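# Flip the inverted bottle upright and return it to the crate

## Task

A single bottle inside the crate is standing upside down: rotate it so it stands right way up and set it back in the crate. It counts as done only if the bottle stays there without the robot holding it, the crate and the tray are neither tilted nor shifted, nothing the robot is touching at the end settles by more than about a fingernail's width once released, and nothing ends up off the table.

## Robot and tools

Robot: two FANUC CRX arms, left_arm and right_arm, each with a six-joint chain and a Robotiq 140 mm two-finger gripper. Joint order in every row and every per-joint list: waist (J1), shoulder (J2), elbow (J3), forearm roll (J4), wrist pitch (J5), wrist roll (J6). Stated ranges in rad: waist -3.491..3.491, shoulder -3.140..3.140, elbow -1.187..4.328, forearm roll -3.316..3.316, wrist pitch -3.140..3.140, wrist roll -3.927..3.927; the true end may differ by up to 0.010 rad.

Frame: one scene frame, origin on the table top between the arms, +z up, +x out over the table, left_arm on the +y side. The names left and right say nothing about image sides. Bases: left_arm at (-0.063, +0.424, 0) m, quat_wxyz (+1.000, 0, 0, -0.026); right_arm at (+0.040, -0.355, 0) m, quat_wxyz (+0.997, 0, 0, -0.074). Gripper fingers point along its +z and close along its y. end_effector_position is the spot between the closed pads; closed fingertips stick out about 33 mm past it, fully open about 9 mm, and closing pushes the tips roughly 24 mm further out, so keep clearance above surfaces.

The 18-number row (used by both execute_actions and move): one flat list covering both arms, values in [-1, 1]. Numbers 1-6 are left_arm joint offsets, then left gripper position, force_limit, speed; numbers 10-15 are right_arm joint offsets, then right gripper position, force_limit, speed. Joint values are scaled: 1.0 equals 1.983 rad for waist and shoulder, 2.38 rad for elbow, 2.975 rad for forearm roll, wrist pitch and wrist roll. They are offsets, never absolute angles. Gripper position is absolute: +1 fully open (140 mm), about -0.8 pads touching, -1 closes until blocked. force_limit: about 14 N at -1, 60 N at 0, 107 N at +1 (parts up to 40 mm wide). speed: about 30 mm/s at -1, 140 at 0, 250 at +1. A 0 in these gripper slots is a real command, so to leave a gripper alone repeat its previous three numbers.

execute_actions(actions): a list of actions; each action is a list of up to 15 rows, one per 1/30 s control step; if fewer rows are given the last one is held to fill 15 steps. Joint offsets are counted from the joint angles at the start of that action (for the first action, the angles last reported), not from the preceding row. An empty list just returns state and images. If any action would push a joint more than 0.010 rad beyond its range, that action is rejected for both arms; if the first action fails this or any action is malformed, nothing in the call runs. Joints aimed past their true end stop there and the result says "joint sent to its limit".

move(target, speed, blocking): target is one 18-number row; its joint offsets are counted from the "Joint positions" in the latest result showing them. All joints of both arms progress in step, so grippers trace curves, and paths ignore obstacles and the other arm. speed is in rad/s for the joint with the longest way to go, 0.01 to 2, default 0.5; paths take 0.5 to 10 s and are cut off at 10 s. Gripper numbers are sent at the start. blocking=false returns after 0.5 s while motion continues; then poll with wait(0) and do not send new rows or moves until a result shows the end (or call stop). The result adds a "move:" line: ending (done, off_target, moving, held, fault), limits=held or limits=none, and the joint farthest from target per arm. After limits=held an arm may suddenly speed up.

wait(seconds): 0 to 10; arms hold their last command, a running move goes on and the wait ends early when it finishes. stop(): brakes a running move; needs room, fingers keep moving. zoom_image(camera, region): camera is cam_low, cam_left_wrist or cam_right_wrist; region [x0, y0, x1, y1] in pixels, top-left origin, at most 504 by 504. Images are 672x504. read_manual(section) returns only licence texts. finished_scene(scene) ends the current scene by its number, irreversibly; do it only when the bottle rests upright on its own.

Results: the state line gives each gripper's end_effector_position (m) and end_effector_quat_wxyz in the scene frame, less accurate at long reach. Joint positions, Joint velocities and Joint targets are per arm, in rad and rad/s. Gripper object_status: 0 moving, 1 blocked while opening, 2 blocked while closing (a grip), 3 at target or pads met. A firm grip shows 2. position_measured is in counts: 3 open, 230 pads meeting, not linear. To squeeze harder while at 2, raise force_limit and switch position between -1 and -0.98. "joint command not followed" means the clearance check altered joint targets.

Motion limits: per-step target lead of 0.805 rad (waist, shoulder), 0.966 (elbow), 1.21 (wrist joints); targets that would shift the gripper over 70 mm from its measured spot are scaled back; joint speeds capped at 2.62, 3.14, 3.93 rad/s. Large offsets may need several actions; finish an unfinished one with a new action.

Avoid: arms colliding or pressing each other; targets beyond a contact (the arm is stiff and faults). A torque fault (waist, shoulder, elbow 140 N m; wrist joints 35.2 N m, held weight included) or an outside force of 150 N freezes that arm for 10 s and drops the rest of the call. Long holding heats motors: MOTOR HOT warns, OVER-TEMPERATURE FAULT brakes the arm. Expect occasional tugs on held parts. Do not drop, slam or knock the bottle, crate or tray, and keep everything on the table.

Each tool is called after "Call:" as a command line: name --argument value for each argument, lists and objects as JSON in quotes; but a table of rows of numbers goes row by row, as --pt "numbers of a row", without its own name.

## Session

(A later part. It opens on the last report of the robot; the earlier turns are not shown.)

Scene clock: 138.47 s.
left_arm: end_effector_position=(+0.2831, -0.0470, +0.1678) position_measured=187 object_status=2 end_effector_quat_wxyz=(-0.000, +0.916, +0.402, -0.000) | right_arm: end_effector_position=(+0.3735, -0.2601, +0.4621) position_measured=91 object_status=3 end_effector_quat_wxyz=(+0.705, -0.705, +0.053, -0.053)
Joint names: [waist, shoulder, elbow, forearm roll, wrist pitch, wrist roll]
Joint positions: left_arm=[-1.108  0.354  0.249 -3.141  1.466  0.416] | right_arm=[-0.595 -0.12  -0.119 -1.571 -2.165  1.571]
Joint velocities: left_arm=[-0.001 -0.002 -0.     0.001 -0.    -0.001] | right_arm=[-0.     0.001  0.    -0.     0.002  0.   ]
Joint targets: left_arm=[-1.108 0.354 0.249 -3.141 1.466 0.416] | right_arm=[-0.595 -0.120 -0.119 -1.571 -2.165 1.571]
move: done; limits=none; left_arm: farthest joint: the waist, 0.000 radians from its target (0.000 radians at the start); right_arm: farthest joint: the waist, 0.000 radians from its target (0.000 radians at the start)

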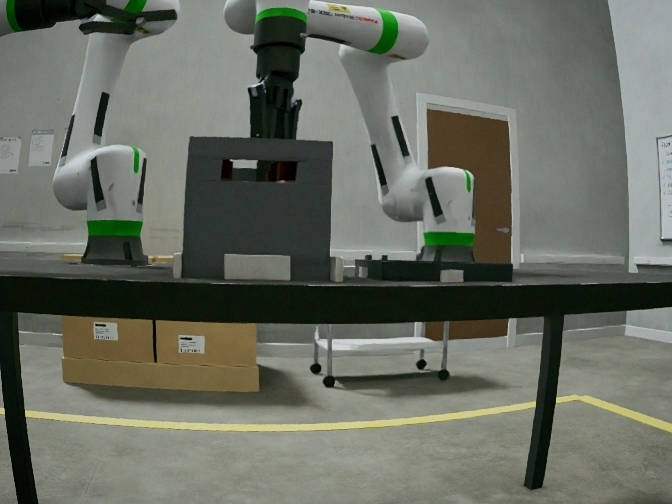

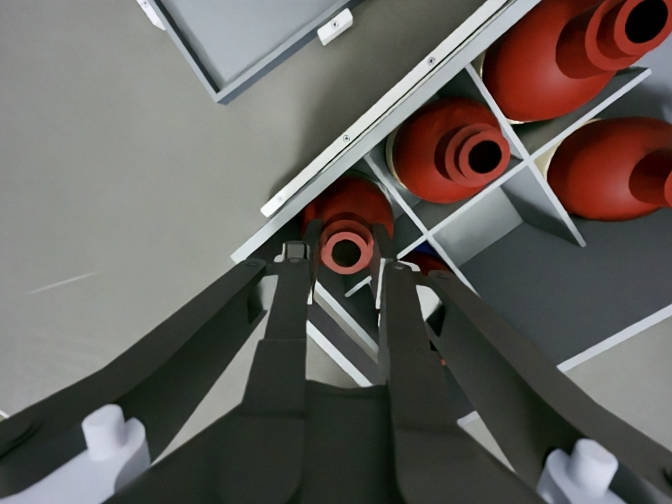

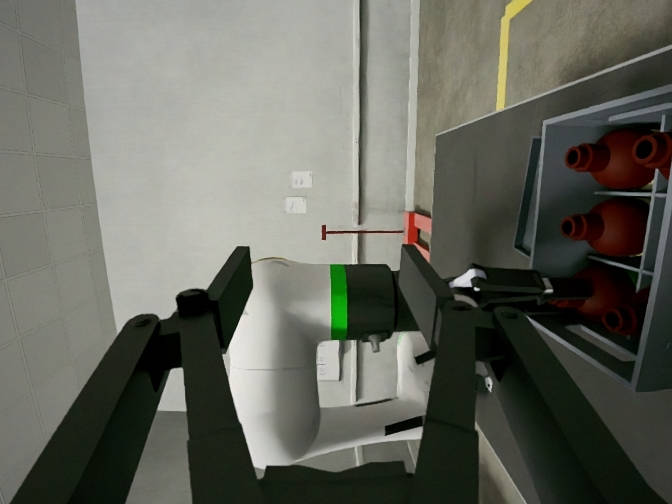

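Call:
move --target '[0,0.0003,-0.0036,0,-0.0031,0,-1,0.9,-0.6,0,0,0,0,0,0,0.3,0,-0.6]' --speed 0.015

Call:
move --target '[0,0,0,0,0,0,-0.35,-0.5,-0.8,0,0,0,0,0,0,0.3,0,-0.6]'

Call:
move --target '[0,-0.002,0.062,0,0.051,0,-0.35,-0.5,-0.8,0,0,0,0,0,0,0.3,0,-0.6]' --speed 0.15

Scene clock: 147.97 s.
left_arm: end_effector_position=(+0.2830, -0.0468, +0.1638) position_measured=187 object_status=2 end_effector_quat_wxyz=(-0.000, +0.916, +0.402, -0.000) | right_arm: end_effector_position=(+0.3735, -0.2601, +0.4621) position_measured=91 object_status=3 end_effector_quat_wxyz=(+0.705, -0.705, +0.053, -0.053)
Joint names: [waist, shoulder, elbow, forearm roll, wrist pitch, wrist roll]
Joint positions: left_arm=[-1.108  0.355  0.241 -3.141  1.457  0.416] | right_arm=[-0.595 -0.12  -0.119 -1.571 -2.165  1.571]
Joint velocities: left_arm=[ 0.     0.001 -0.    -0.002  0.001 -0.001] | right_arm=[ 0.    -0.001  0.    -0.    -0.001  0.001]
Joint targets: left_arm=[-1.108 0.355 0.241 -3.141 1.457 0.416] | right_arm=[-0.595 -0.120 -0.119 -1.571 -2.165 1.571]
move: done; limits=none; left_arm: farthest joint: the waist, 0.000 radians from its target (0.000 radians at the start); right_arm: farthest joint: the waist, 0.000 radians from its target (0.000 radians at the start)

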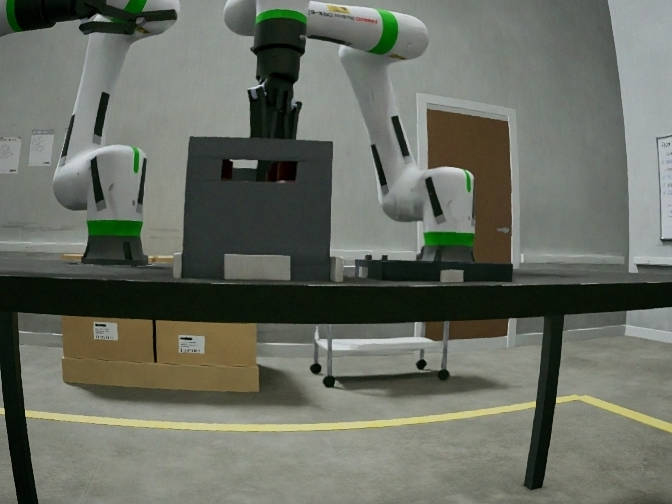

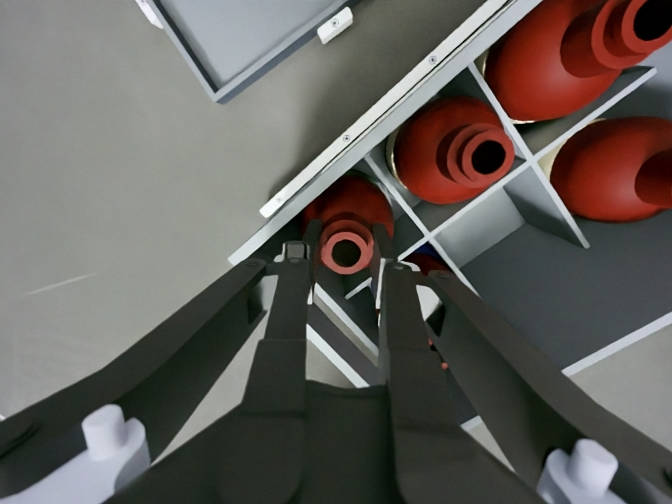

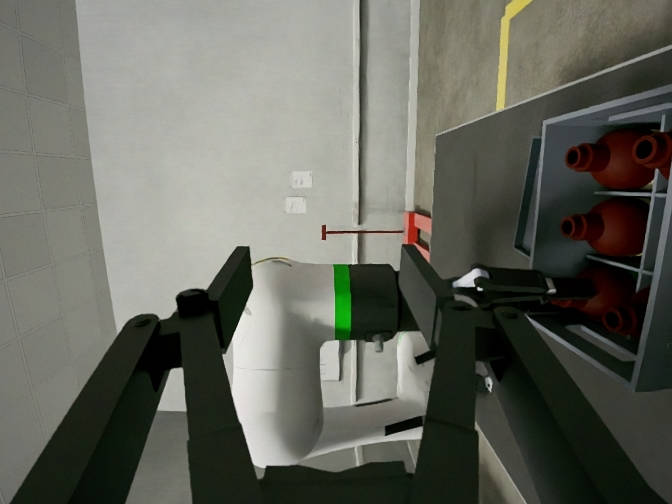

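Scene clock: 148.47 s.
left_arm: end_effector_position=(+0.2830, -0.0468, +0.1638) position_measured=173 object_status=3 end_effector_quat_wxyz=(-0.000, +0.916, +0.402, -0.000) | right_arm: end_effector_position=(+0.3735, -0.2601, +0.4621) position_measured=91 object_status=3 end_effector_quat_wxyz=(+0.705, -0.705, +0.053, -0.053)
Joint names: [waist, shoulder, elbow, forearm roll, wrist pitch, wrist roll]
Joint positions: left_arm=[-1.108  0.355  0.241 -3.141  1.457  0.416] | right_arm=[-0.595 -0.12  -0.119 -1.571 -2.165  1.571]
Joint velocities: left_arm=[-0.001 -0.     0.     0.001  0.    -0.001] | right_arm=[ 0.     0.001 -0.001  0.     0.001 -0.001]
Joint targets: left_arm=[-1.108 0.355 0.241 -3.141 1.457 0.416] | right_arm=[-0.595 -0.120 -0.119 -1.571 -2.165 1.571]
move: done; limits=none; left_arm: farthest joint: the waist, 0.000 radians from its target (0.000 radians at the start); right_arm: farthest joint: the waist, 0.000 radians from its target (0.000 radians at the start)

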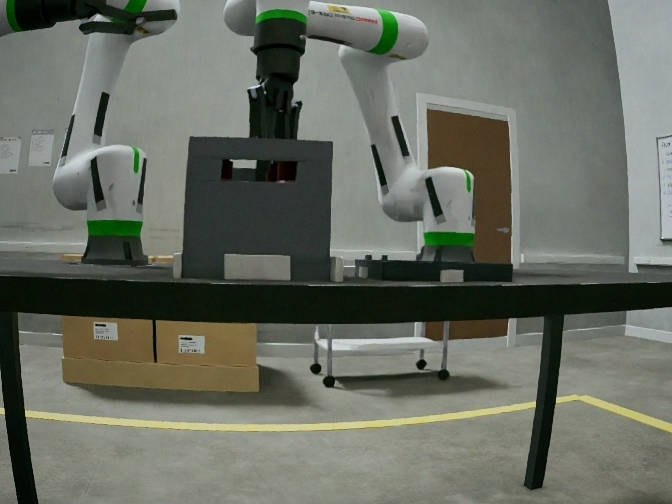

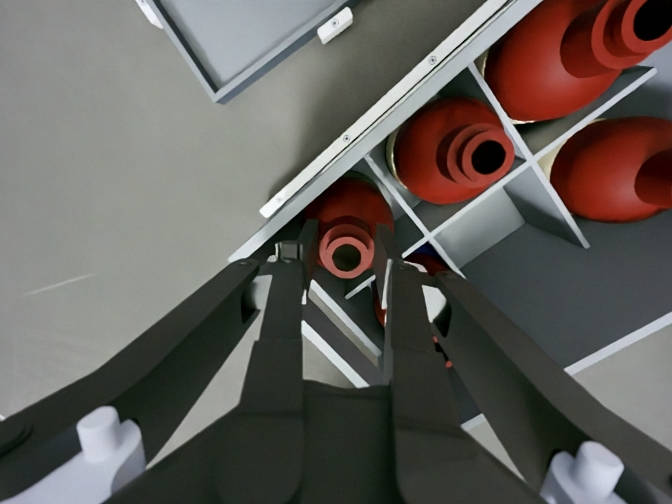

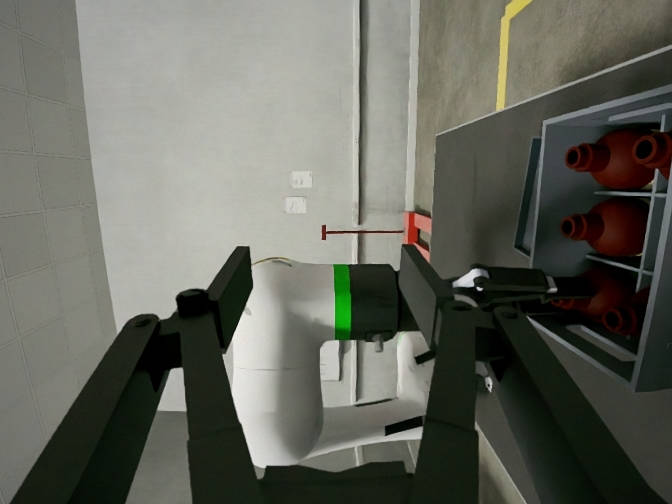

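Scene clock: 149.77 s.
left_arm: end_effector_position=(+0.2834, -0.0476, +0.2294) position_measured=173 object_status=3 end_effector_quat_wxyz=(-0.000, +0.916, +0.401, -0.000) | right_arm: end_effector_position=(+0.3735, -0.2601, +0.4621) position_measured=91 object_status=3 end_effector_quat_wxyz=(+0.705, -0.705, +0.053, -0.053)
Joint names: [waist, shoulder, elbow, forearm roll, wrist pitch, wrist roll]
Joint positions: left_arm=[-1.108  0.351  0.388 -3.141  1.609  0.416] | right_arm=[-0.595 -0.12  -0.119 -1.571 -2.165  1.571]
Joint velocities: left_arm=[ 0.     0.    -0.    -0.001  0.001 -0.002] | right_arm=[ 0.001 -0.    -0.     0.     0.    -0.001]
Joint targets: left_arm=[-1.108 0.351 0.388 -3.141 1.609 0.416] | right_arm=[-0.595 -0.120 -0.119 -1.571 -2.165 1.571]
move: done; limits=none; left_arm: farthest joint: the waist, 0.000 radians from its target (0.000 radians at the start); right_arm: farthest joint: the waist, 0.000 radians from its target (0.000 radians at the start)

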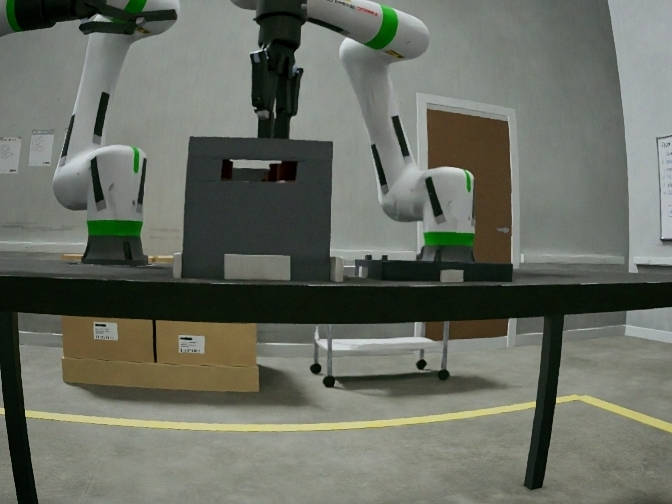

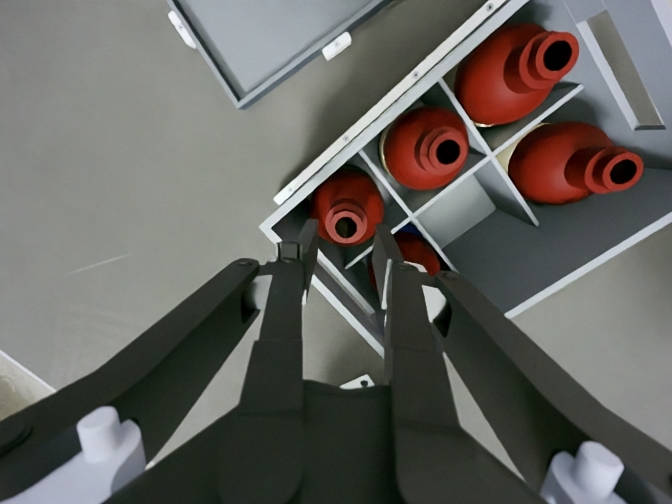

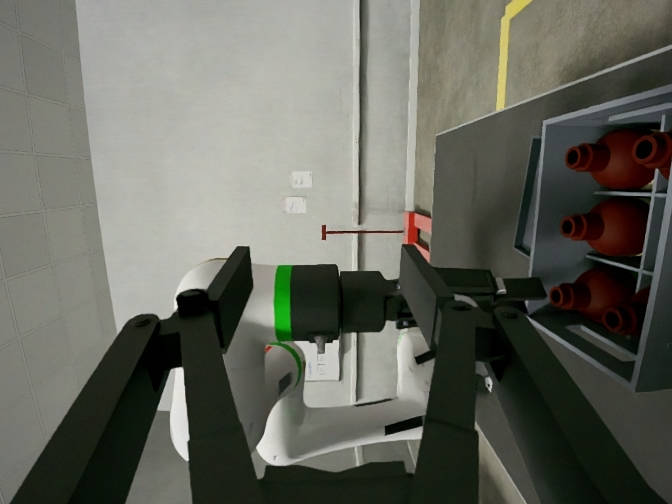

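Call:
finished_scene --scene 2

The scene is finished: the task was done.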